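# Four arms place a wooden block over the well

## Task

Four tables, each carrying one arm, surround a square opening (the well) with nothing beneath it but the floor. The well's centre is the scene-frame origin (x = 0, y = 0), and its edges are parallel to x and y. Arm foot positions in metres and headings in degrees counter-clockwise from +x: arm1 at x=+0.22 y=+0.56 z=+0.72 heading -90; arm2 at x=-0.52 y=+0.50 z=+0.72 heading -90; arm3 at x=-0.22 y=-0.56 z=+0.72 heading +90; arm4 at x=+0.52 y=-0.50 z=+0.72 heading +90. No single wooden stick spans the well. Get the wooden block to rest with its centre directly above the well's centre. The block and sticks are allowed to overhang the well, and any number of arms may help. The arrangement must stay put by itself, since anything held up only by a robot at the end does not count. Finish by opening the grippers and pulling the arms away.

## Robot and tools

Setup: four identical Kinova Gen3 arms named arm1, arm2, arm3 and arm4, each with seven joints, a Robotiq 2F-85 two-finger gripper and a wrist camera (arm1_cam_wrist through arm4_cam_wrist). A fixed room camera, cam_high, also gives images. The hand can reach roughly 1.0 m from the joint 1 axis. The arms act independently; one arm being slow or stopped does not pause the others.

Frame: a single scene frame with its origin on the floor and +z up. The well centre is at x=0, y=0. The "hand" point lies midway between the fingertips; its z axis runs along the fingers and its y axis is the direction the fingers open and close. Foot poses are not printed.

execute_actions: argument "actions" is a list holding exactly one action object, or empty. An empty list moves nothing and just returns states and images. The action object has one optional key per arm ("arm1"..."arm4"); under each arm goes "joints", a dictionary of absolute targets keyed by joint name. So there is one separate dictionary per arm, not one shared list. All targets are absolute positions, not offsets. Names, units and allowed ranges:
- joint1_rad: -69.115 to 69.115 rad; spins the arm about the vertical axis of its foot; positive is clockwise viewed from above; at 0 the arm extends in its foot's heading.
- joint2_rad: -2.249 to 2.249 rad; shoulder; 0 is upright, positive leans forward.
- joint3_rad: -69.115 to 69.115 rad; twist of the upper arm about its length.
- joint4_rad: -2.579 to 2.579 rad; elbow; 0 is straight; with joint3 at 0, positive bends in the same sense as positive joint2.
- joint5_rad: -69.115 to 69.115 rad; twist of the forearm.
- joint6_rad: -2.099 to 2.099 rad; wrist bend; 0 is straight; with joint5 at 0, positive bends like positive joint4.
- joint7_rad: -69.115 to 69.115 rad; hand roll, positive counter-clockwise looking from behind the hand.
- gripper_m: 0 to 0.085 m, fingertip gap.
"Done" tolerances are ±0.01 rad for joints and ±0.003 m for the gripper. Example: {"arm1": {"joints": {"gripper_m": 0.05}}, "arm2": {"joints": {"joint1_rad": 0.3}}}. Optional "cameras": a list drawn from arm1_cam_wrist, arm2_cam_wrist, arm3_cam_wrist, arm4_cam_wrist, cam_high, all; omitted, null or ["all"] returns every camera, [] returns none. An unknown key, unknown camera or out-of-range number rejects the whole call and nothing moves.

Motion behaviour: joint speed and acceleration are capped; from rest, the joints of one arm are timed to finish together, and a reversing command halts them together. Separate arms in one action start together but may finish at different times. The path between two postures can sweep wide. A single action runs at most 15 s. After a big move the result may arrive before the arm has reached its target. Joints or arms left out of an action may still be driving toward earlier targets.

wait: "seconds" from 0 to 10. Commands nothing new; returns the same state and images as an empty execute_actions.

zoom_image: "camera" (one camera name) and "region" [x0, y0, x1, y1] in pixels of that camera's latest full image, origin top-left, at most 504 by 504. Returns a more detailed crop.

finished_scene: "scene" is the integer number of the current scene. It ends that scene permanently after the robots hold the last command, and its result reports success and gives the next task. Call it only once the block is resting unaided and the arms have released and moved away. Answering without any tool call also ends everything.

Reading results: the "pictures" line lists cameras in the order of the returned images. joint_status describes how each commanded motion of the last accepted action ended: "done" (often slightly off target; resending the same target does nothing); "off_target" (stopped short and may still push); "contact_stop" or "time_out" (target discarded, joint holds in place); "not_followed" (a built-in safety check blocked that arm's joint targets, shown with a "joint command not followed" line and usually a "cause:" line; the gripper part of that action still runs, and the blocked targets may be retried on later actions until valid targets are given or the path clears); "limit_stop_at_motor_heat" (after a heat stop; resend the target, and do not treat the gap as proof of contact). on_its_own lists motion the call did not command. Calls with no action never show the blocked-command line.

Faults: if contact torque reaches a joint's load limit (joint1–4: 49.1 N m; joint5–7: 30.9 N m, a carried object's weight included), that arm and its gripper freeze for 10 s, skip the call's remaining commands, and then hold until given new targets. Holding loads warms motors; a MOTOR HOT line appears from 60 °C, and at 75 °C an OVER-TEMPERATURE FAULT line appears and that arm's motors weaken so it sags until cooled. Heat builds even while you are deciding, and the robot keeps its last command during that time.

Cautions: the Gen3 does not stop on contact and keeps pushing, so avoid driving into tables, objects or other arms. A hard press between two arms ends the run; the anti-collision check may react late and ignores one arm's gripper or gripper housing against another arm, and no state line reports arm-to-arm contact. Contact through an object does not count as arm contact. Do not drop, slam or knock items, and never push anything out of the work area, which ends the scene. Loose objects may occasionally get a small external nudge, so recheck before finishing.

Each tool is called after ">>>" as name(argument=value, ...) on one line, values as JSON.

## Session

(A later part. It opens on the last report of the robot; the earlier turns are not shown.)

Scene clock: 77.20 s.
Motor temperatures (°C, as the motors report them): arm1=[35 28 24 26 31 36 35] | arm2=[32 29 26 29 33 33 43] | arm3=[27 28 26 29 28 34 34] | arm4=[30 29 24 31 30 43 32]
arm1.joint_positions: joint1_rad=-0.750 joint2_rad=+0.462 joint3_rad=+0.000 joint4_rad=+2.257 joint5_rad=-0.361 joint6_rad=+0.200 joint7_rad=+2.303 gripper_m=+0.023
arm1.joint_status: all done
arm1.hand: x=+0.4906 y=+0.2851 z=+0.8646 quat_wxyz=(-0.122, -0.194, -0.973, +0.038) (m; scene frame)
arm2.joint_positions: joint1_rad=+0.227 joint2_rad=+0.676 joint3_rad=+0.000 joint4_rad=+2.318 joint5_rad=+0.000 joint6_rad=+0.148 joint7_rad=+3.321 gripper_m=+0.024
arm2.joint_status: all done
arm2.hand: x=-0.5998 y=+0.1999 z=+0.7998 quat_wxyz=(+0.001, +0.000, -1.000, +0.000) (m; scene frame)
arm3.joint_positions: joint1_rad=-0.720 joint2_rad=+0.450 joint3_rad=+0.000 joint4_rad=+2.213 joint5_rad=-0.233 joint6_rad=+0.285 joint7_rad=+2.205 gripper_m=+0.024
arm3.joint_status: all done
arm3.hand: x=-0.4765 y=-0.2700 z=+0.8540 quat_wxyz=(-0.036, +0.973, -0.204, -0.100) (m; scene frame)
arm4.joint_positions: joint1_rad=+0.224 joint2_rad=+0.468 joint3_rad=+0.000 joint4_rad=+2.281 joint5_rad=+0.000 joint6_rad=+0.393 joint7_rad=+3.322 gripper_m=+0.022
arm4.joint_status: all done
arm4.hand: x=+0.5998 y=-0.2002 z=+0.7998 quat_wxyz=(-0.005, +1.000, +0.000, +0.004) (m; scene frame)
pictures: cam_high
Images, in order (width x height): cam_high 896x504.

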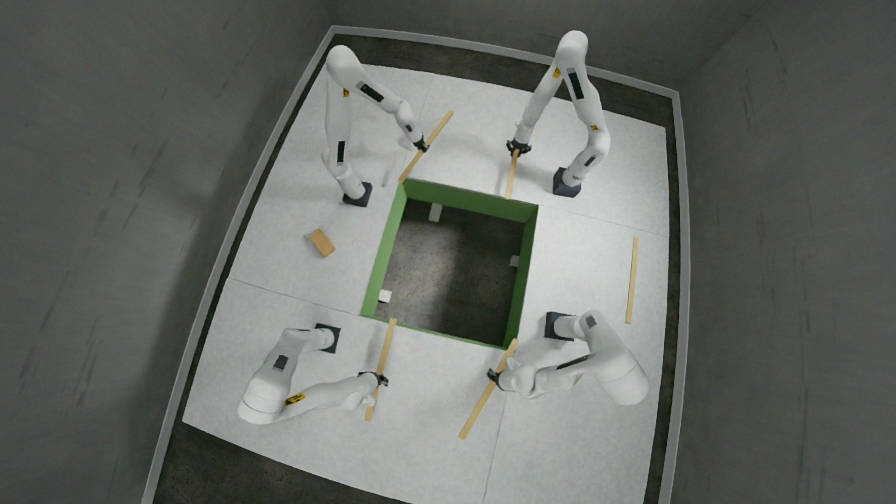

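>>> execute_actions(actions=[{"arm1":{"joints":{"joint1_rad":0.4189,"joint2_rad":0.6826,"joint4_rad":2.2956,"joint5_rad":-0.361,"joint6_rad":-0.0817,"joint7_rad":2.3028}},"arm2":{"joints":{"joint1_rad":-0.0508,"joint2_rad":0.7347,"joint4_rad":2.1424,"joint5_rad":-0.1625,"joint6_rad":0.2347,"joint7_rad":3.1915}},"arm3":{"joints":{"joint1_rad":0.4302,"joint2_rad":0.6418,"joint4_rad":2.2563,"joint5_rad":-0.2329,"joint6_rad":0.0384,"joint7_rad":2.205}},"arm4":{"joints":{"joint1_rad":-0.0499,"joint2_rad":0.55,"joint4_rad":2.111,"joint5_rad":-0.1299,"joint6_rad":0.4485,"joint7_rad":3.1557}}}], cameras=["cam_high"])

Scene clock: 82.77 s.
Motor temperatures (°C, as the motors report them): arm1=[35 28 24 26 31 36 35] | arm2=[32 29 26 29 33 33 43] | arm3=[27 29 26 29 28 34 34] | arm4=[30 29 24 31 30 43 32]
arm1.joint_positions: joint1_rad=+0.419 joint2_rad=+0.683 joint3_rad=+0.000 joint4_rad=+2.296 joint5_rad=-0.361 joint6_rad=-0.082 joint7_rad=+2.303 gripper_m=+0.023
arm1.joint_status: all done
arm1.hand: x=+0.0415 y=+0.2098 z=+0.7875 quat_wxyz=(-0.040, -0.706, -0.698, +0.115) (m; scene frame)
arm2.joint_positions: joint1_rad=-0.051 joint2_rad=+0.735 joint3_rad=+0.000 joint4_rad=+2.142 joint5_rad=-0.162 joint6_rad=+0.235 joint7_rad=+3.192 gripper_m=+0.024
arm2.joint_status: all done
arm2.hand: x=-0.4966 y=+0.1262 z=+0.7914 quat_wxyz=(-0.019, -0.005, -1.000, +0.014) (m; scene frame)
arm3.joint_positions: joint1_rad=+0.430 joint2_rad=+0.642 joint3_rad=+0.000 joint4_rad=+2.256 joint5_rad=-0.233 joint6_rad=+0.039 joint7_rad=+2.205 gripper_m=+0.024
arm3.joint_status: all done
arm3.hand: x=-0.0409 y=-0.2102 z=+0.7875 quat_wxyz=(-0.098, +0.700, -0.706, -0.044) (m; scene frame)
arm4.joint_positions: joint1_rad=-0.050 joint2_rad=+0.550 joint3_rad=+0.000 joint4_rad=+2.111 joint5_rad=-0.130 joint6_rad=+0.449 joint7_rad=+3.156 gripper_m=+0.022
arm4.joint_status: all done
arm4.hand: x=+0.4919 y=-0.1254 z=+0.7949 quat_wxyz=(-0.020, +0.999, -0.004, -0.025) (m; scene frame)
pictures: cam_high
Images, in order (width x height): cam_high 896x504.

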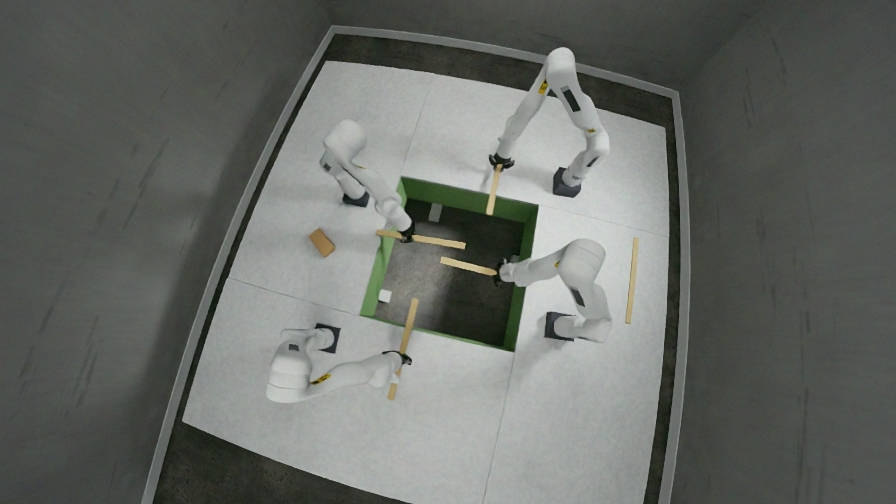

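>>> execute_actions(actions=[{"arm2":{"joints":{"joint1_rad":-0.5662,"joint2_rad":0.8442,"joint4_rad":1.8167,"joint5_rad":-0.4644,"joint6_rad":0.3953,"joint7_rad":2.9506}},"arm4":{"joints":{"joint1_rad":-0.559,"joint2_rad":0.7036,"joint4_rad":1.7957,"joint5_rad":-0.371,"joint6_rad":0.5507,"joint7_rad":2.8464}}}])

Scene clock: 88.90 s.
Motor temperatures (°C, as the motors report them): arm1=[35 28 24 26 31 36 35] | arm2=[32 29 26 29 33 33 43] | arm3=[27 29 26 29 28 34 34] | arm4=[30 29 24 31 30 43 32]
arm1.joint_positions: joint1_rad=+0.419 joint2_rad=+0.683 joint3_rad=+0.000 joint4_rad=+2.296 joint5_rad=-0.361 joint6_rad=-0.082 joint7_rad=+2.303 gripper_m=+0.023
arm1.joint_status: not commanded
arm1.hand: x=+0.0415 y=+0.2099 z=+0.7875 quat_wxyz=(-0.040, -0.706, -0.698, +0.115) (m; scene frame)
arm2.joint_positions: joint1_rad=-0.566 joint2_rad=+0.845 joint3_rad=+0.000 joint4_rad=+1.817 joint5_rad=-0.464 joint6_rad=+0.395 joint7_rad=+2.951 gripper_m=+0.024
arm2.joint_status: all done
arm2.hand: x=-0.2104 y=+0.1098 z=+0.7892 quat_wxyz=(-0.105, +0.000, -0.994, +0.000) (m; scene frame)
arm3.joint_positions: joint1_rad=+0.430 joint2_rad=+0.642 joint3_rad=+0.000 joint4_rad=+2.256 joint5_rad=-0.233 joint6_rad=+0.039 joint7_rad=+2.205 gripper_m=+0.024
arm3.joint_status: not commanded
arm3.hand: x=-0.0408 y=-0.2102 z=+0.7875 quat_wxyz=(-0.098, +0.700, -0.706, -0.044) (m; scene frame)
arm4.joint_positions: joint1_rad=-0.559 joint2_rad=+0.704 joint3_rad=+0.000 joint4_rad=+1.796 joint5_rad=-0.371 joint6_rad=+0.551 joint7_rad=+2.846 gripper_m=+0.022
arm4.joint_status: all done
arm4.hand: x=+0.2096 y=-0.1098 z=+0.7889 quat_wxyz=(+0.000, +0.994, +0.000, -0.108) (m; scene frame)
pictures: arm1_cam_wrist, arm2_cam_wrist, arm3_cam_wrist, arm4_cam_wrist, cam_high
Images, in order (width x height): arm1_cam_wrist 896x504, arm2_cam_wrist 896x504, arm3_cam_wrist 896x504, arm4_cam_wrist 896x504, cam_high 896x504.

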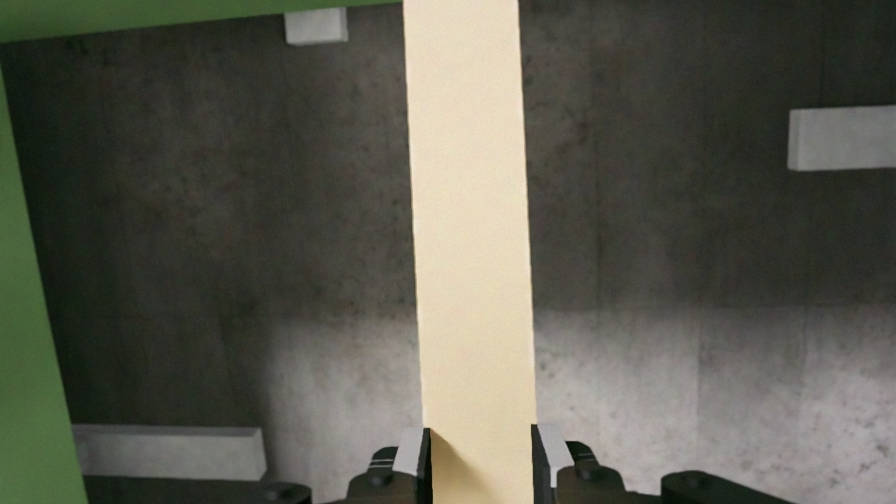

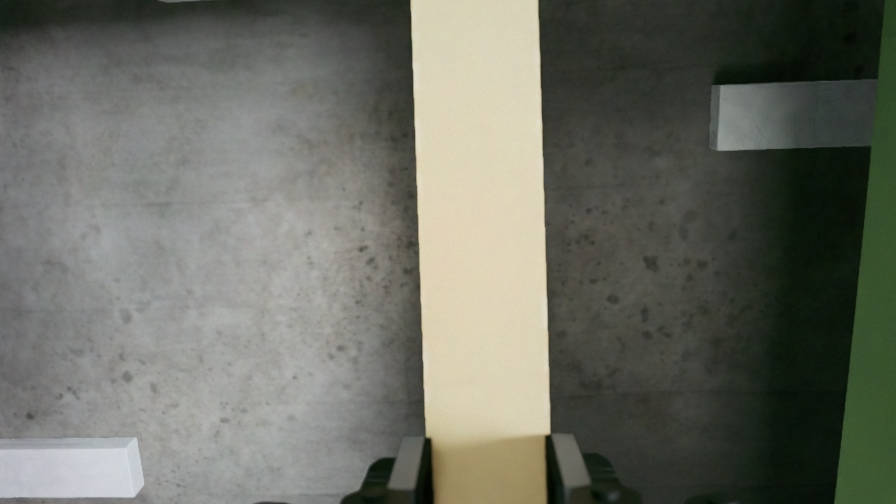

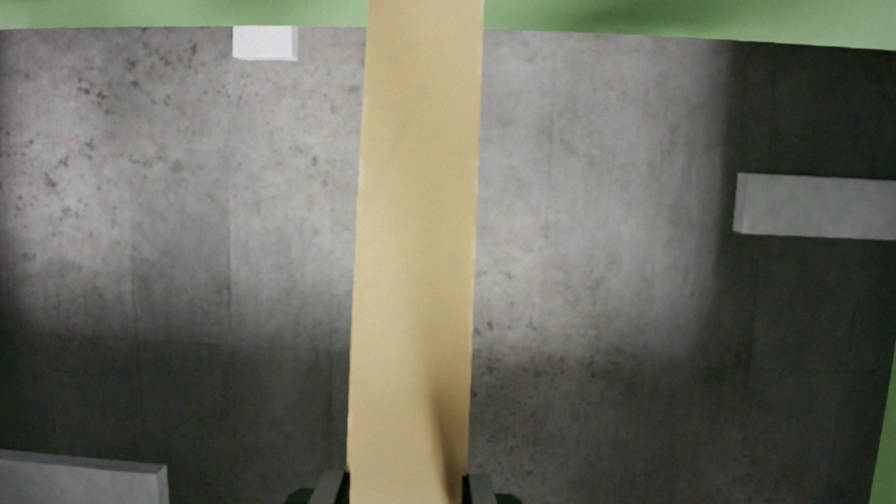

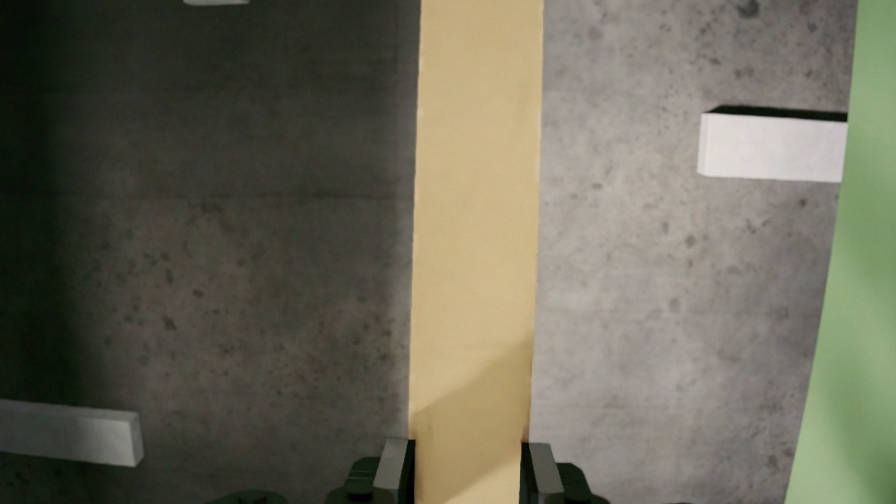

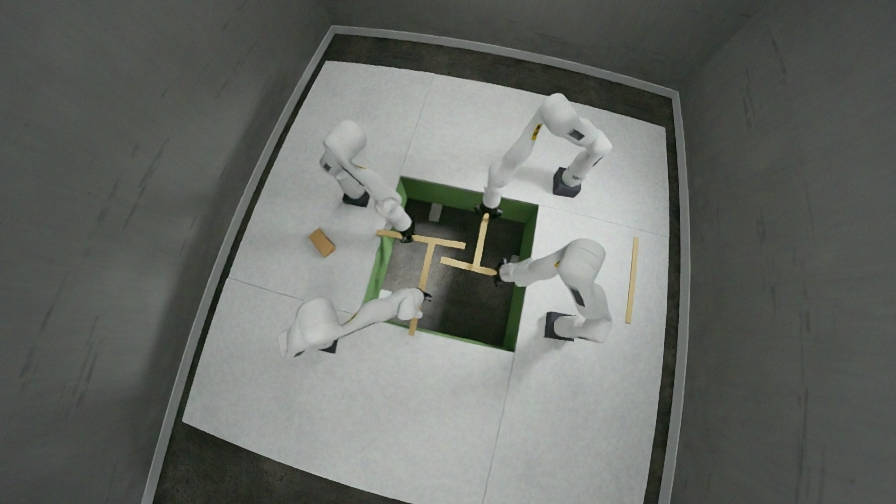

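>>> zoom_image(camera="cam_high", region=[360, 190, 540, 350])

Region (360, 190, 540, 350) of cam_high's 896x504 image, scaled by 2.800, with more detail than that image has.

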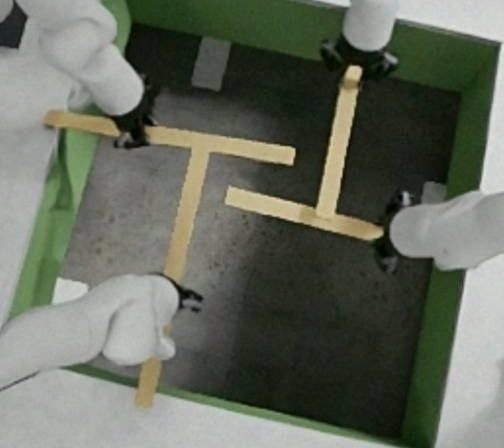

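>>> execute_actions(actions=[{"arm2":{"joints":{"joint1_rad":-0.4886,"joint2_rad":0.921,"joint4_rad":1.5892,"joint5_rad":-0.3545,"joint6_rad":0.5498,"joint7_rad":2.9015}},"arm4":{"joints":{"joint1_rad":-0.4827,"joint2_rad":0.7997,"joint4_rad":1.5674,"joint5_rad":-0.3162,"joint6_rad":0.6917,"joint7_rad":2.8504}}}], cameras=["cam_high"])

>>> zoom_image(camera="cam_high", region=[370, 200, 520, 340])

Scene clock: 91.93 s.
Motor temperatures (°C, as the motors report them): arm1=[35 28 24 26 31 36 35] | arm2=[32 29 26 29 33 33 43] | arm3=[27 29 26 29 28 34 34] | arm4=[30 29 24 31 30 43 32]
arm1.joint_positions: joint1_rad=+0.419 joint2_rad=+0.683 joint3_rad=+0.000 joint4_rad=+2.296 joint5_rad=-0.361 joint6_rad=-0.082 joint7_rad=+2.303 gripper_m=+0.023
arm1.joint_status: not commanded
arm1.hand: x=+0.0415 y=+0.2099 z=+0.7875 quat_wxyz=(-0.040, -0.706, -0.698, +0.115) (m; scene frame)
arm2.joint_positions: joint1_rad=-0.489 joint2_rad=+0.921 joint3_rad=+0.000 joint4_rad=+1.589 joint5_rad=-0.354 joint6_rad=+0.550 joint7_rad=+2.902 gripper_m=+0.024
arm2.joint_status: all done
arm2.hand: x=-0.2103 y=+0.0398 z=+0.7892 quat_wxyz=(-0.105, +0.000, -0.994, +0.000) (m; scene frame)
arm3.joint_positions: joint1_rad=+0.430 joint2_rad=+0.642 joint3_rad=+0.000 joint4_rad=+2.256 joint5_rad=-0.233 joint6_rad=+0.039 joint7_rad=+2.205 gripper_m=+0.024
arm3.joint_status: not commanded
arm3.hand: x=-0.0408 y=-0.2102 z=+0.7875 quat_wxyz=(-0.098, +0.700, -0.706, -0.044) (m; scene frame)
arm4.joint_positions: joint1_rad=-0.483 joint2_rad=+0.800 joint3_rad=+0.000 joint4_rad=+1.568 joint5_rad=-0.316 joint6_rad=+0.692 joint7_rad=+2.850 gripper_m=+0.022
arm4.joint_status: all done
arm4.hand: x=+0.2095 y=-0.0398 z=+0.7890 quat_wxyz=(+0.000, +0.994, +0.000, -0.109) (m; scene frame)
pictures: cam_high
Images, in order (width x height): cam_high 896x504.

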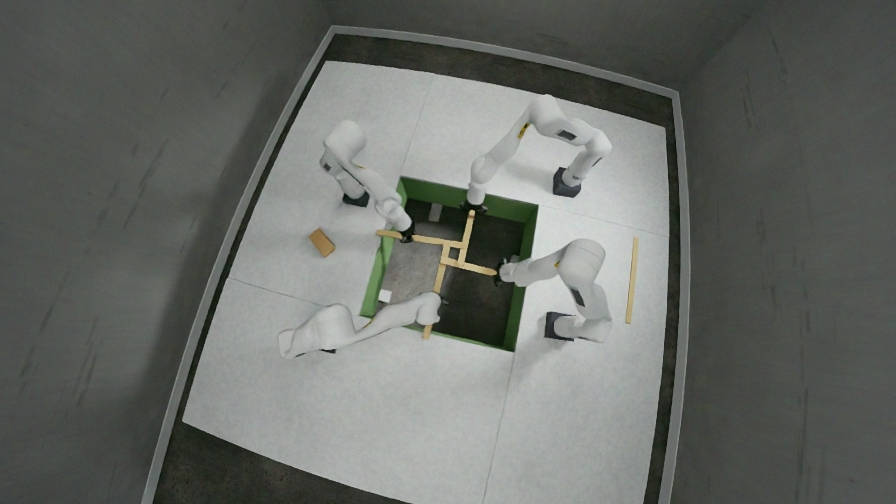

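Region (370, 200, 520, 340) of cam_high's 896x504 image, scaled by 3.360, with more detail than that image has; it fills the top 470 rows of this view, and the rest is white.

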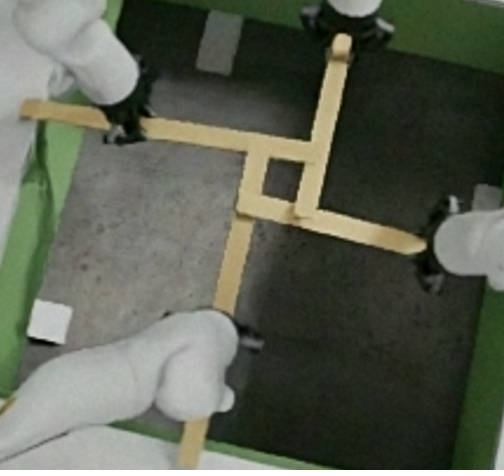

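>>> zoom_image(camera="cam_high", region=[425, 225, 485, 285])

Region (425, 225, 485, 285) of cam_high's 896x504 image, scaled by 8.400, with more detail than that image has.

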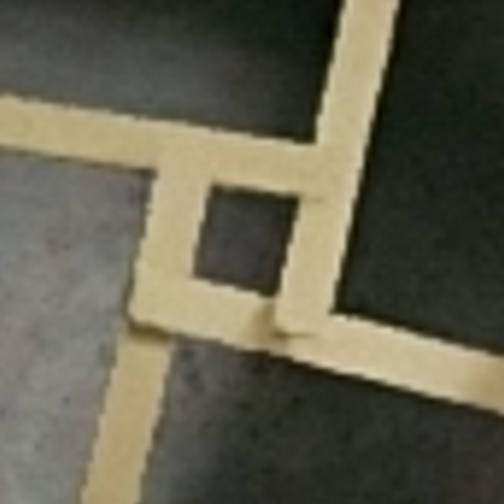

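>>> zoom_image(camera="cam_high", region=[400, 305, 460, 355])

>>> zoom_image(camera="cam_high", region=[435, 232, 470, 262])

>>> zoom_image(camera="cam_high", region=[360, 210, 420, 260])

Region (400, 305, 460, 355) of cam_high's 896x504 image, scaled by 8.400, with more detail than that image has.

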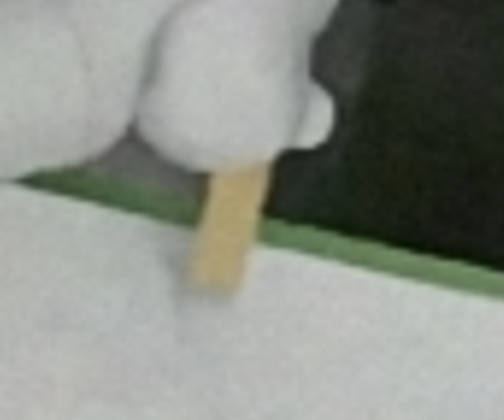

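Region (435, 232, 470, 262) of cam_high's 896x504 image, scaled by 14.400, with more detail than that image has; it fills the top 432 rows of this view, and the rest is white.

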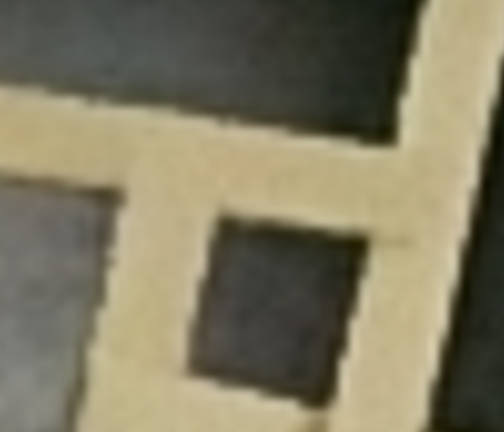

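Region (360, 210, 420, 260) of cam_high's 896x504 image, scaled by 8.400, with more detail than that image has.

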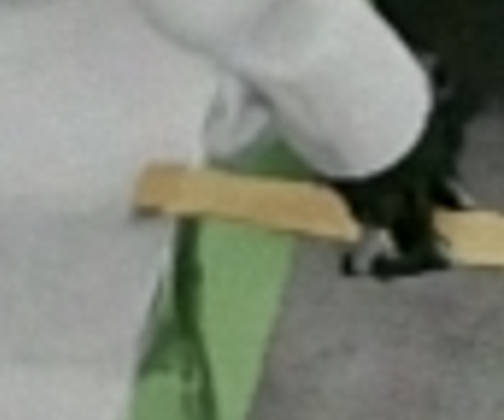

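>>> execute_actions(actions=[{"arm1":{"joints":{"joint1_rad":0.4801,"joint2_rad":0.7567,"joint4_rad":2.1691,"joint5_rad":-0.3741,"joint6_rad":0.1154,"joint7_rad":2.3809}},"arm2":{"joints":{"joint1_rad":-0.5431,"joint2_rad":0.9834,"joint4_rad":1.5212,"joint5_rad":-0.1757,"joint6_rad":0.5796,"joint7_rad":2.6957}},"arm3":{"joints":{"joint1_rad":0.4515,"joint2_rad":0.7265,"joint4_rad":2.1216,"joint5_rad":-0.205,"joint6_rad":0.2118,"joint7_rad":2.2007}},"arm4":{"joints":{"joint1_rad":-0.5412,"joint2_rad":0.8611,"joint4_rad":1.5062,"joint5_rad":-0.1717,"joint6_rad":0.7173,"joint7_rad":2.6826}}}])

>>> zoom_image(camera="cam_high", region=[420, 225, 490, 290])

Scene clock: 102.83 s.
Motor temperatures (°C, as the motors report them): arm1=[35 28 24 26 31 36 35] | arm2=[32 29 26 29 33 33 43] | arm3=[27 29 26 29 28 34 34] | arm4=[30 29 24 31 30 43 32]
arm1.joint_positions: joint1_rad=+0.480 joint2_rad=+0.756 joint3_rad=+0.000 joint4_rad=+2.169 joint5_rad=-0.374 joint6_rad=+0.115 joint7_rad=+2.381 gripper_m=+0.023
arm1.joint_status: all done
arm1.hand: x=+0.0410 y=+0.2118 z=+0.7634 quat_wxyz=(-0.044, -0.705, -0.706, +0.044) (m; scene frame)
arm2.joint_positions: joint1_rad=-0.543 joint2_rad=+0.984 joint3_rad=+0.000 joint4_rad=+1.521 joint5_rad=-0.176 joint6_rad=+0.580 joint7_rad=+2.696 gripper_m=+0.024
arm2.joint_status: all done
arm2.hand: x=-0.2063 y=+0.0399 z=+0.7640 quat_wxyz=(-0.056, +0.000, -0.998, +0.000) (m; scene frame)
arm3.joint_positions: joint1_rad=+0.451 joint2_rad=+0.727 joint3_rad=+0.000 joint4_rad=+2.122 joint5_rad=-0.205 joint6_rad=+0.212 joint7_rad=+2.201 gripper_m=+0.024
arm3.joint_status: all done
arm3.hand: x=-0.0406 y=-0.2041 z=+0.7641 quat_wxyz=(-0.037, +0.706, -0.706, -0.037) (m; scene frame)
arm4.joint_positions: joint1_rad=-0.541 joint2_rad=+0.862 joint3_rad=+0.000 joint4_rad=+1.507 joint5_rad=-0.172 joint6_rad=+0.717 joint7_rad=+2.683 gripper_m=+0.022
arm4.joint_status: all done
arm4.hand: x=+0.2033 y=-0.0400 z=+0.7643 quat_wxyz=(+0.000, +0.998, +0.000, -0.060) (m; scene frame)
pictures: arm1_cam_wrist, arm2_cam_wrist, arm3_cam_wrist, arm4_cam_wrist, cam_high
Images, in order (width x height): arm1_cam_wrist 896x504, arm2_cam_wrist 896x504, arm3_cam_wrist 896x504, arm4_cam_wrist 896x504, cam_high 896x504.

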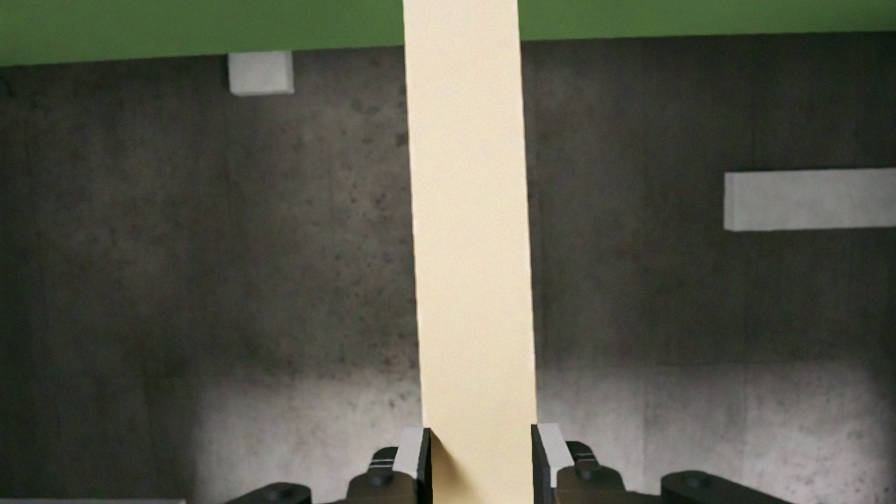

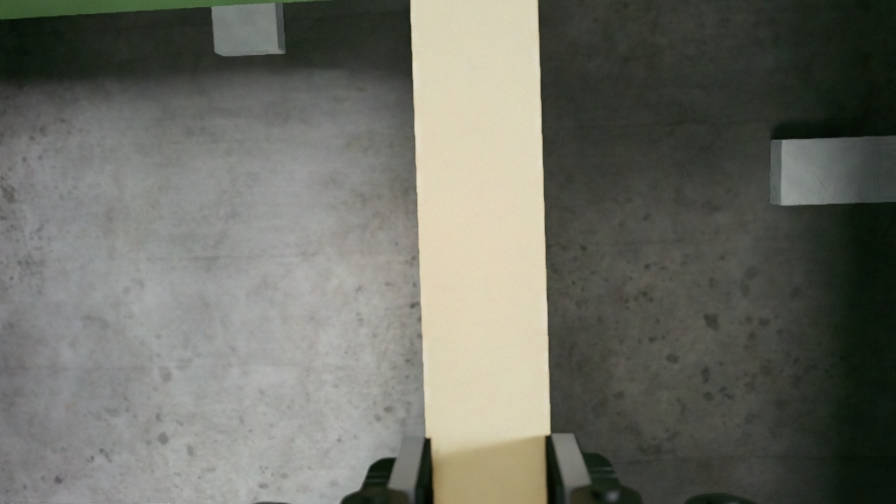

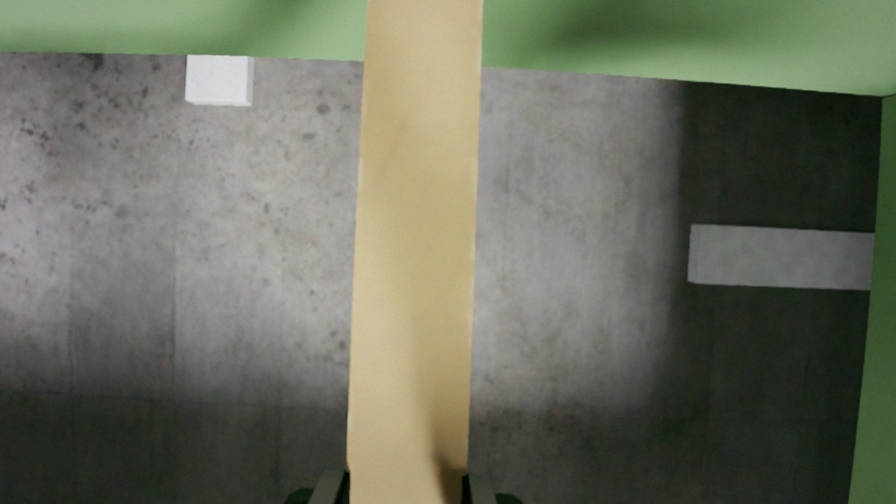

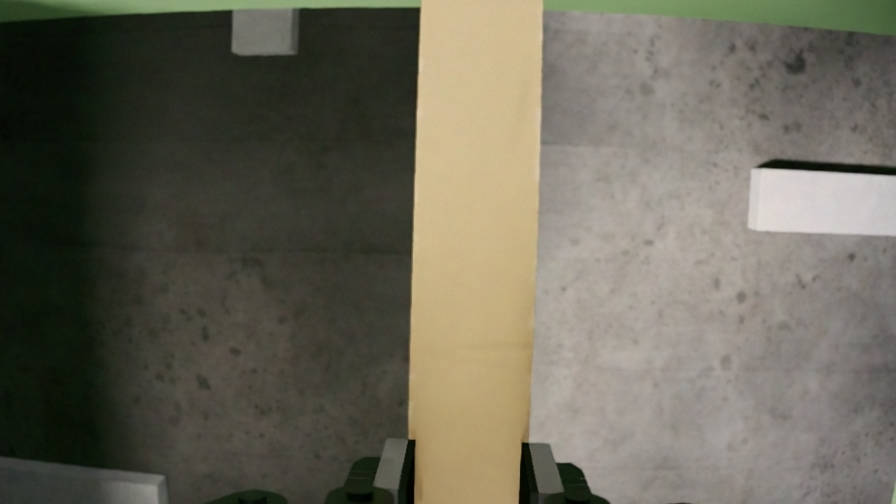

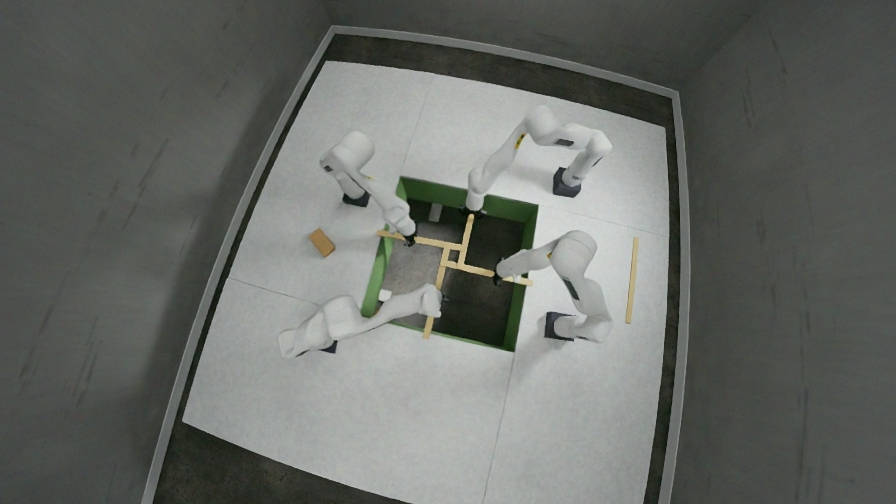

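Region (420, 225, 490, 290) of cam_high's 896x504 image, scaled by 7.200, with more detail than that image has; it fills the top 468 rows of this view, and the rest is white.

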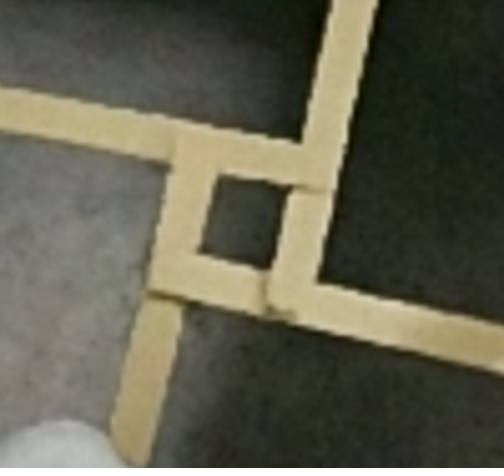

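Overlaps look good. Check the N outer end, now visible.

>>> zoom_image(camera="cam_high", region=[490, 255, 550, 305])

>>> zoom_image(camera="cam_high", region=[450, 165, 510, 225])

Region (490, 255, 550, 305) of cam_high's 896x504 image, scaled by 8.400, with more detail than that image has.

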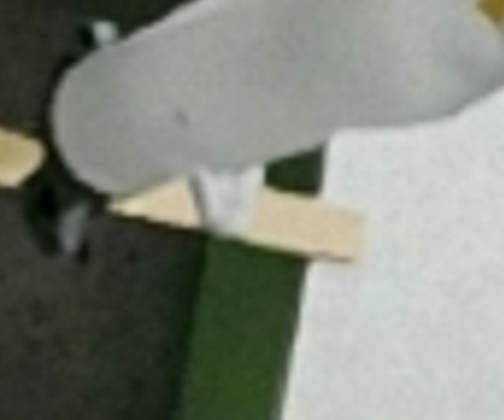

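Region (450, 165, 510, 225) of cam_high's 896x504 image, scaled by 8.400, with more detail than that image has.

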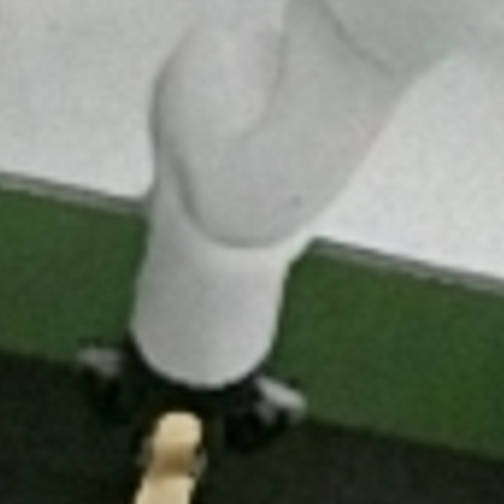

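>>> execute_actions(actions=[{"arm1":{"joints":{"gripper_m":0.045}},"arm2":{"joints":{"gripper_m":0.045}},"arm3":{"joints":{"gripper_m":0.045}},"arm4":{"joints":{"gripper_m":0.045}}}])

>>> zoom_image(camera="cam_high", region=[420, 225, 490, 290])

Scene clock: 104.73 s.
Motor temperatures (°C, as the motors report them): arm1=[35 28 24 26 31 36 35] | arm2=[32 29 26 29 33 33 43] | arm3=[27 29 26 29 28 34 34] | arm4=[30 29 24 31 30 43 32]
arm1.joint_positions: joint1_rad=+0.480 joint2_rad=+0.757 joint3_rad=+0.000 joint4_rad=+2.169 joint5_rad=-0.374 joint6_rad=+0.115 joint7_rad=+2.381 gripper_m=+0.045
arm1.joint_status: all done
arm1.hand: x=+0.0408 y=+0.2121 z=+0.7632 quat_wxyz=(-0.044, -0.706, -0.706, +0.044) (m; scene frame)
arm2.joint_positions: joint1_rad=-0.543 joint2_rad=+0.983 joint3_rad=+0.000 joint4_rad=+1.521 joint5_rad=-0.176 joint6_rad=+0.580 joint7_rad=+2.696 gripper_m=+0.045
arm2.joint_status: all done
arm2.hand: x=-0.2061 y=+0.0398 z=+0.7642 quat_wxyz=(-0.057, +0.000, -0.998, +0.000) (m; scene frame)
arm3.joint_positions: joint1_rad=+0.451 joint2_rad=+0.727 joint3_rad=+0.000 joint4_rad=+2.122 joint5_rad=-0.205 joint6_rad=+0.212 joint7_rad=+2.201 gripper_m=+0.045
arm3.joint_status: all done
arm3.hand: x=-0.0404 y=-0.2040 z=+0.7642 quat_wxyz=(-0.037, +0.706, -0.706, -0.037) (m; scene frame)
arm4.joint_positions: joint1_rad=-0.541 joint2_rad=+0.861 joint3_rad=+0.000 joint4_rad=+1.506 joint5_rad=-0.172 joint6_rad=+0.717 joint7_rad=+2.683 gripper_m=+0.045
arm4.joint_status: all done
arm4.hand: x=+0.2030 y=-0.0398 z=+0.7648 quat_wxyz=(+0.000, +0.998, +0.000, -0.060) (m; scene frame)
pictures: arm1_cam_wrist, arm2_cam_wrist, arm3_cam_wrist, arm4_cam_wrist, cam_high
Images, in order (width x height): arm1_cam_wrist 896x504, arm2_cam_wrist 896x504, arm3_cam_wrist 896x504, arm4_cam_wrist 896x504, cam_high 896x504.

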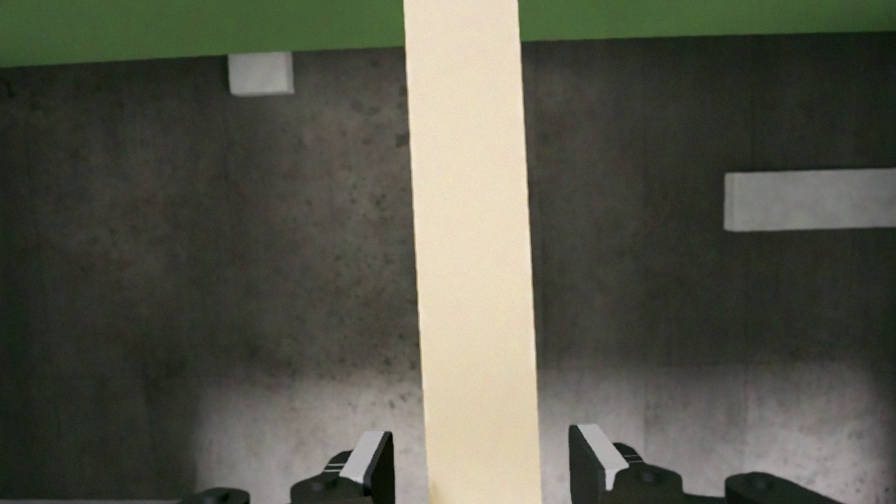

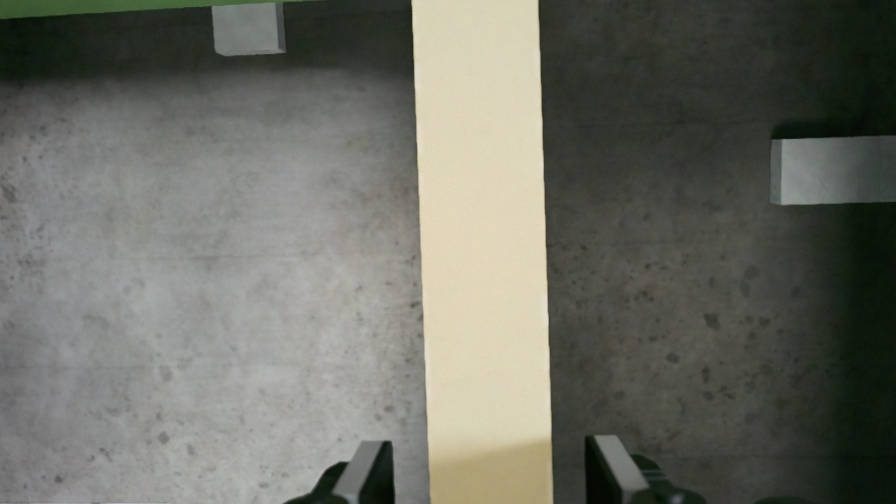

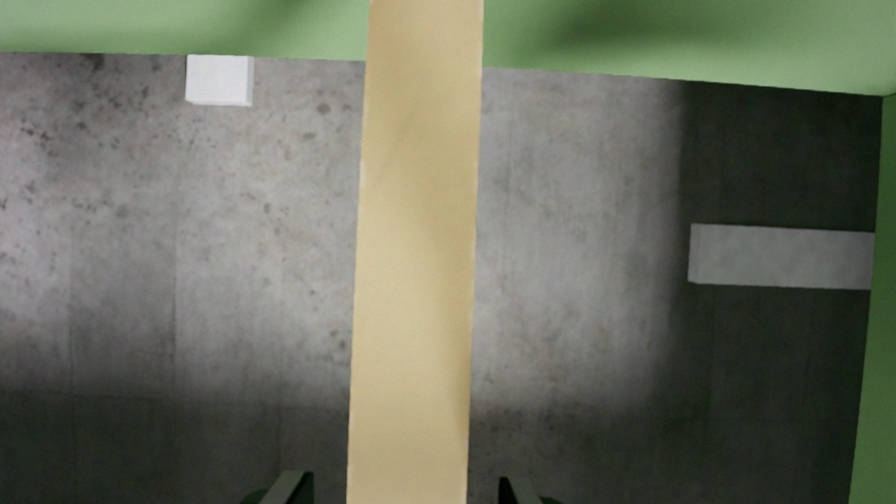

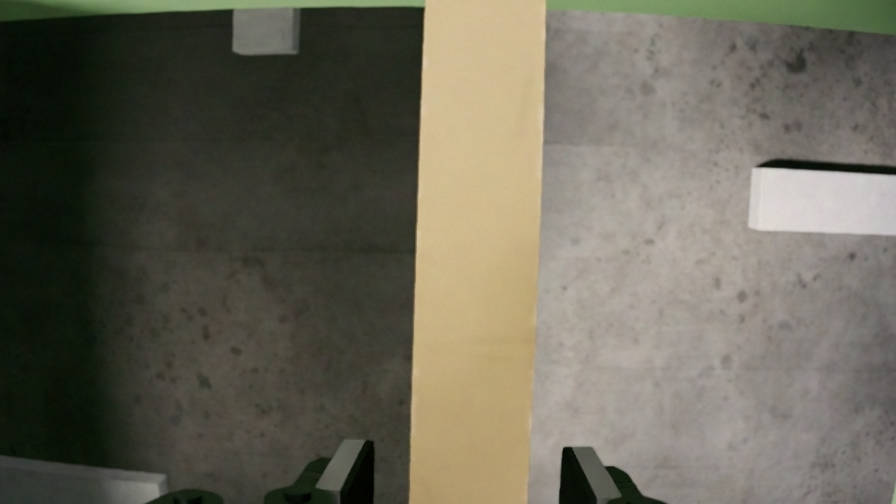

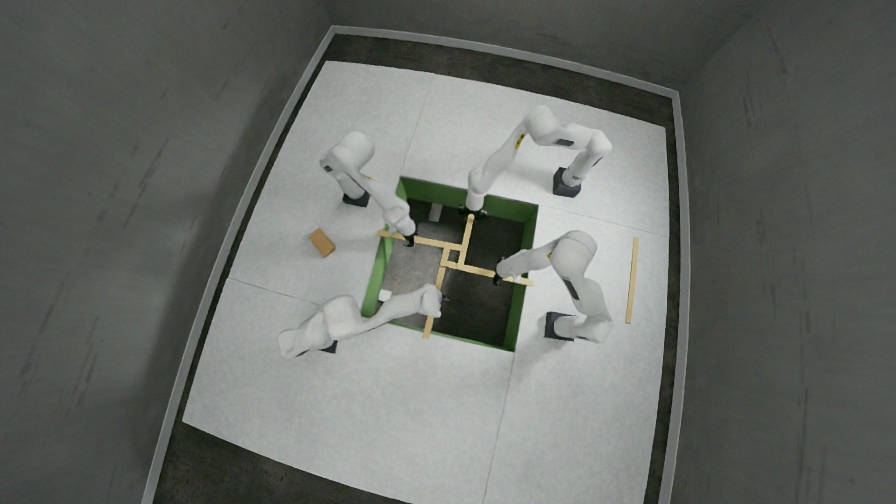

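Region (420, 225, 490, 290) of cam_high's 896x504 image, scaled by 7.200, with more detail than that image has; it fills the top 468 rows of this view, and the rest is white.

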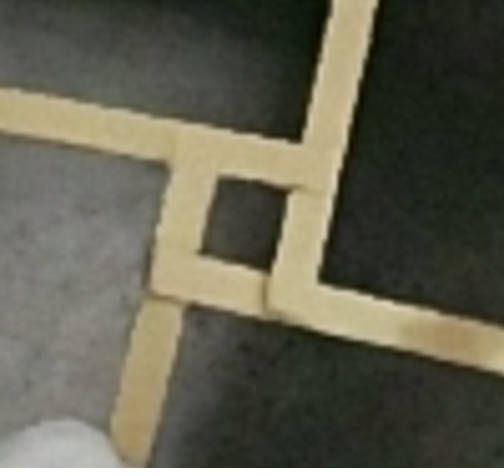

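>>> zoom_image(camera="cam_high", region=[290, 200, 390, 280])

Region (290, 200, 390, 280) of cam_high's 896x504 image, scaled by 5.040, with more detail than that image has; it fills the top 403 rows of this view, and the rest is white.

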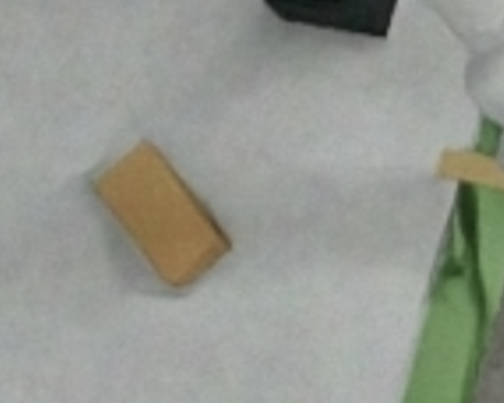

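>>> execute_actions(actions=[{"arm3":{"joints":{"joint2_rad":0.6785,"joint6_rad":0.2618}}}], cameras=[])

>>> execute_actions(actions=[{"arm1":{"joints":{"joint2_rad":-0.1,"joint4_rad":2.2,"joint6_rad":0.94}},"arm2":{"joints":{"joint1_rad":-0.05,"joint2_rad":0.35,"joint4_rad":1.85,"joint6_rad":0.884}},"arm3":{"joints":{"joint1_rad":1.8837,"joint2_rad":0.5179,"joint4_rad":2.2819,"joint5_rad":0.0,"joint6_rad":0.3418,"joint7_rad":2.8236,"gripper_m":0.085}},"arm4":{"joints":{"joint1_rad":-0.05,"joint2_rad":0.25,"joint4_rad":1.85,"joint6_rad":0.984}}}], cameras=["arm3_cam_wrist","cam_high"])

Scene clock: 113.50 s.
Motor temperatures (°C, as the motors report them): arm1=[35 28 24 26 31 36 35] | arm2=[32 29 26 29 33 33 43] | arm3=[27 29 26 29 28 34 34] | arm4=[30 29 24 31 30 43 32]
arm1.joint_positions: joint1_rad=+0.480 joint2_rad=+0.757 joint3_rad=+0.000 joint4_rad=+2.169 joint5_rad=-0.374 joint6_rad=+0.115 joint7_rad=+2.381 gripper_m=+0.045
arm1.joint_status: not commanded
arm1.hand: x=+0.0408 y=+0.2121 z=+0.7632 quat_wxyz=(-0.044, -0.706, -0.706, +0.044) (m; scene frame)
arm2.joint_positions: joint1_rad=-0.543 joint2_rad=+0.983 joint3_rad=+0.000 joint4_rad=+1.521 joint5_rad=-0.176 joint6_rad=+0.580 joint7_rad=+2.696 gripper_m=+0.045
arm2.joint_status: not commanded
arm2.hand: x=-0.2061 y=+0.0398 z=+0.7642 quat_wxyz=(-0.057, +0.000, -0.998, +0.000) (m; scene frame)
arm3.joint_positions: joint1_rad=+0.451 joint2_rad=+0.679 joint3_rad=+0.000 joint4_rad=+2.122 joint5_rad=-0.205 joint6_rad=+0.262 joint7_rad=+2.201 gripper_m=+0.045
arm3.joint_status: all done
arm3.hand: x=-0.0439 y=-0.2042 z=+0.7820 quat_wxyz=(-0.035, +0.707, -0.705, -0.041) (m; scene frame)
arm4.joint_positions: joint1_rad=-0.541 joint2_rad=+0.861 joint3_rad=+0.000 joint4_rad=+1.506 joint5_rad=-0.172 joint6_rad=+0.717 joint7_rad=+2.683 gripper_m=+0.045
arm4.joint_status: not commanded
arm4.hand: x=+0.2030 y=-0.0398 z=+0.7648 quat_wxyz=(+0.000, +0.998, +0.000, -0.060) (m; scene frame)
pictures: none
No camera images: the call's "cameras" was empty. Leave "cameras" out to get every camera's image.

Scene clock: 116.27 s.
Motor temperatures (°C, as the motors report them): arm1=[35 28 24 26 31 36 35] | arm2=[32 29 26 29 33 33 43] | arm3=[27 29 26 29 28 34 34] | arm4=[30 29 24 31 30 43 32]
arm1.joint_positions: joint1_rad=+0.480 joint2_rad=-0.100 joint3_rad=+0.000 joint4_rad=+2.200 joint5_rad=-0.374 joint6_rad=+0.940 joint7_rad=+2.381 gripper_m=+0.045
arm1.joint_status: all done
arm1.hand: x=+0.1608 y=+0.2896 z=+1.0391 quat_wxyz=(-0.167, -0.638, -0.751, +0.025) (m; scene frame)
arm2.joint_positions: joint1_rad=-0.050 joint2_rad=+0.350 joint3_rad=+0.000 joint4_rad=+1.850 joint5_rad=-0.176 joint6_rad=+0.884 joint7_rad=+2.696 gripper_m=+0.045
arm2.joint_status: all done
arm2.hand: x=-0.4620 y=+0.0852 z=+0.9960 quat_wxyz=(-0.074, -0.226, -0.971, +0.009) (m; scene frame)
arm3.joint_positions: joint1_rad=+1.883 joint2_rad=+0.518 joint3_rad=+0.000 joint4_rad=+2.282 joint5_rad=+0.000 joint6_rad=+0.342 joint7_rad=+2.824 gripper_m=+0.085
arm3.joint_status: all done
arm3.hand: x=+0.0760 y=-0.6746 z=+0.8151 quat_wxyz=(-0.003, +0.462, -0.887, -0.003) (m; scene frame)
arm4.joint_positions: joint1_rad=-0.050 joint2_rad=+0.250 joint3_rad=+0.000 joint4_rad=+1.850 joint5_rad=-0.172 joint6_rad=+0.984 joint7_rad=+2.683 gripper_m=+0.045
arm4.joint_status: all done
arm4.hand: x=+0.4619 y=-0.1105 z=+0.9670 quat_wxyz=(-0.013, +0.971, -0.225, -0.075) (m; scene frame)
pictures: arm3_cam_wrist, cam_high
Images, in order (width x height): arm3_cam_wrist 896x504, cam_high 896x504.

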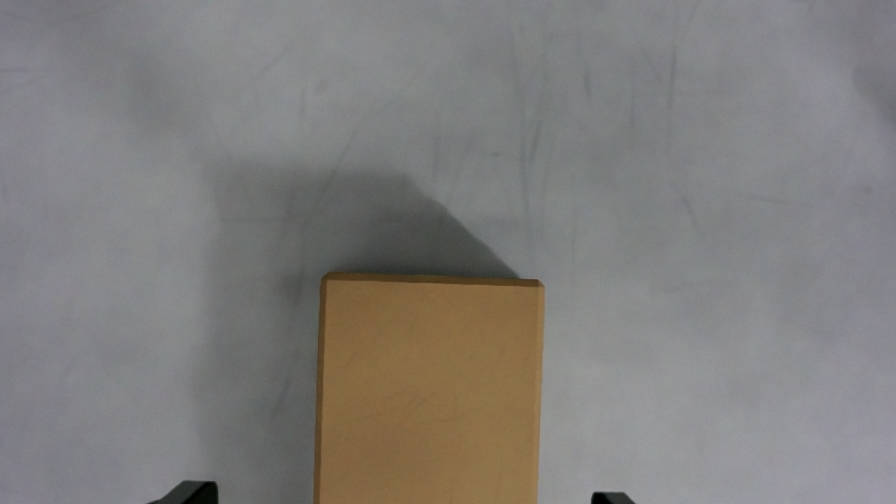

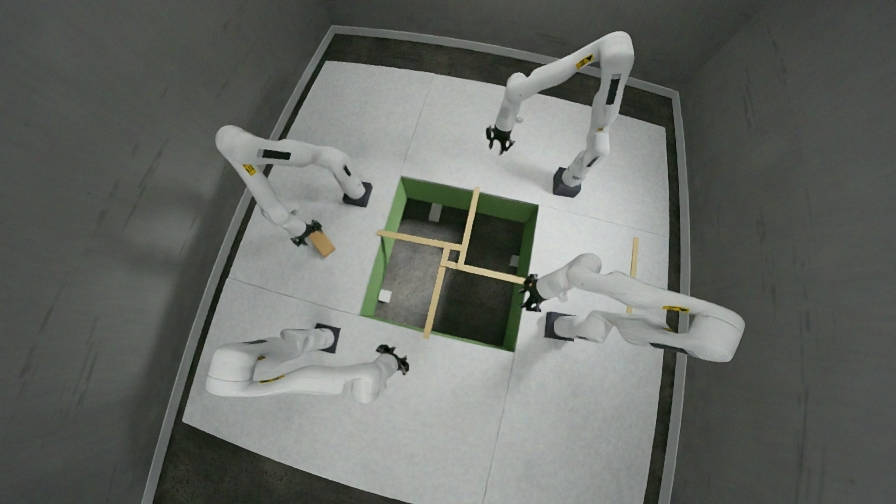

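>>> execute_actions(actions=[{"arm3":{"joints":{"joint1_rad":1.8472,"joint2_rad":0.7181,"joint4_rad":2.3166,"joint6_rad":0.1069,"joint7_rad":2.7906}}}], cameras=["arm3_cam_wrist"])

Scene clock: 119.77 s.
Motor temperatures (°C, as the motors report them): arm1=[35 28 24 26 31 36 35] | arm2=[32 29 26 29 33 33 43] | arm3=[27 29 26 29 28 34 34] | arm4=[30 29 24 31 30 43 32]
arm1.joint_positions: joint1_rad=+0.480 joint2_rad=-0.100 joint3_rad=+0.000 joint4_rad=+2.200 joint5_rad=-0.374 joint6_rad=+0.940 joint7_rad=+2.381 gripper_m=+0.045
arm1.joint_status: not commanded
arm1.hand: x=+0.1608 y=+0.2896 z=+1.0391 quat_wxyz=(-0.167, -0.638, -0.751, +0.025) (m; scene frame)
arm2.joint_positions: joint1_rad=-0.050 joint2_rad=+0.350 joint3_rad=+0.000 joint4_rad=+1.850 joint5_rad=-0.176 joint6_rad=+0.884 joint7_rad=+2.696 gripper_m=+0.045
arm2.joint_status: not commanded
arm2.hand: x=-0.4620 y=+0.0852 z=+0.9960 quat_wxyz=(-0.074, -0.226, -0.971, +0.009) (m; scene frame)
arm3.joint_positions: joint1_rad=+1.847 joint2_rad=+0.718 joint3_rad=+0.000 joint4_rad=+2.317 joint5_rad=+0.000 joint6_rad=+0.107 joint7_rad=+2.791 gripper_m=+0.085
arm3.joint_status: all done
arm3.hand: x=+0.0771 y=-0.6626 z=+0.7501 quat_wxyz=(-0.003, +0.463, -0.886, -0.003) (m; scene frame)
arm4.joint_positions: joint1_rad=-0.050 joint2_rad=+0.250 joint3_rad=+0.000 joint4_rad=+1.850 joint5_rad=-0.172 joint6_rad=+0.984 joint7_rad=+2.683 gripper_m=+0.045
arm4.joint_status: not commanded
arm4.hand: x=+0.4619 y=-0.1105 z=+0.9670 quat_wxyz=(-0.013, +0.971, -0.225, -0.075) (m; scene frame)
pictures: arm3_cam_wrist
Images, in order (width x height): arm3_cam_wrist 896x504.

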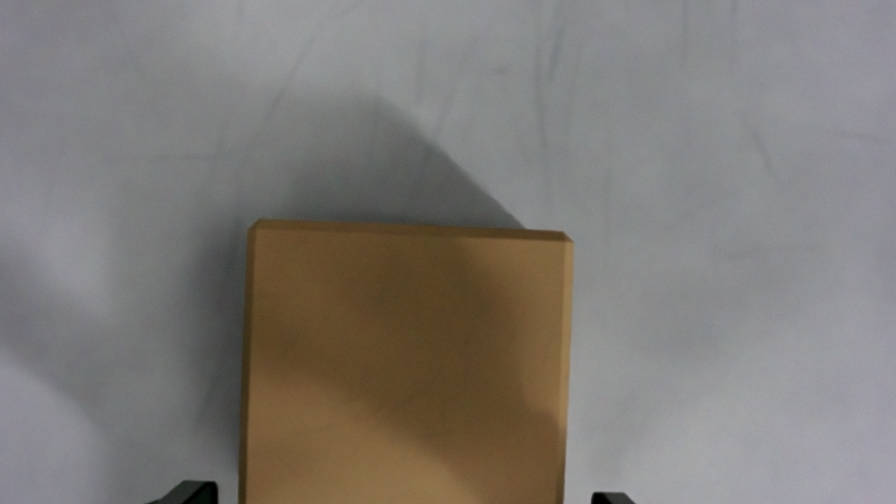

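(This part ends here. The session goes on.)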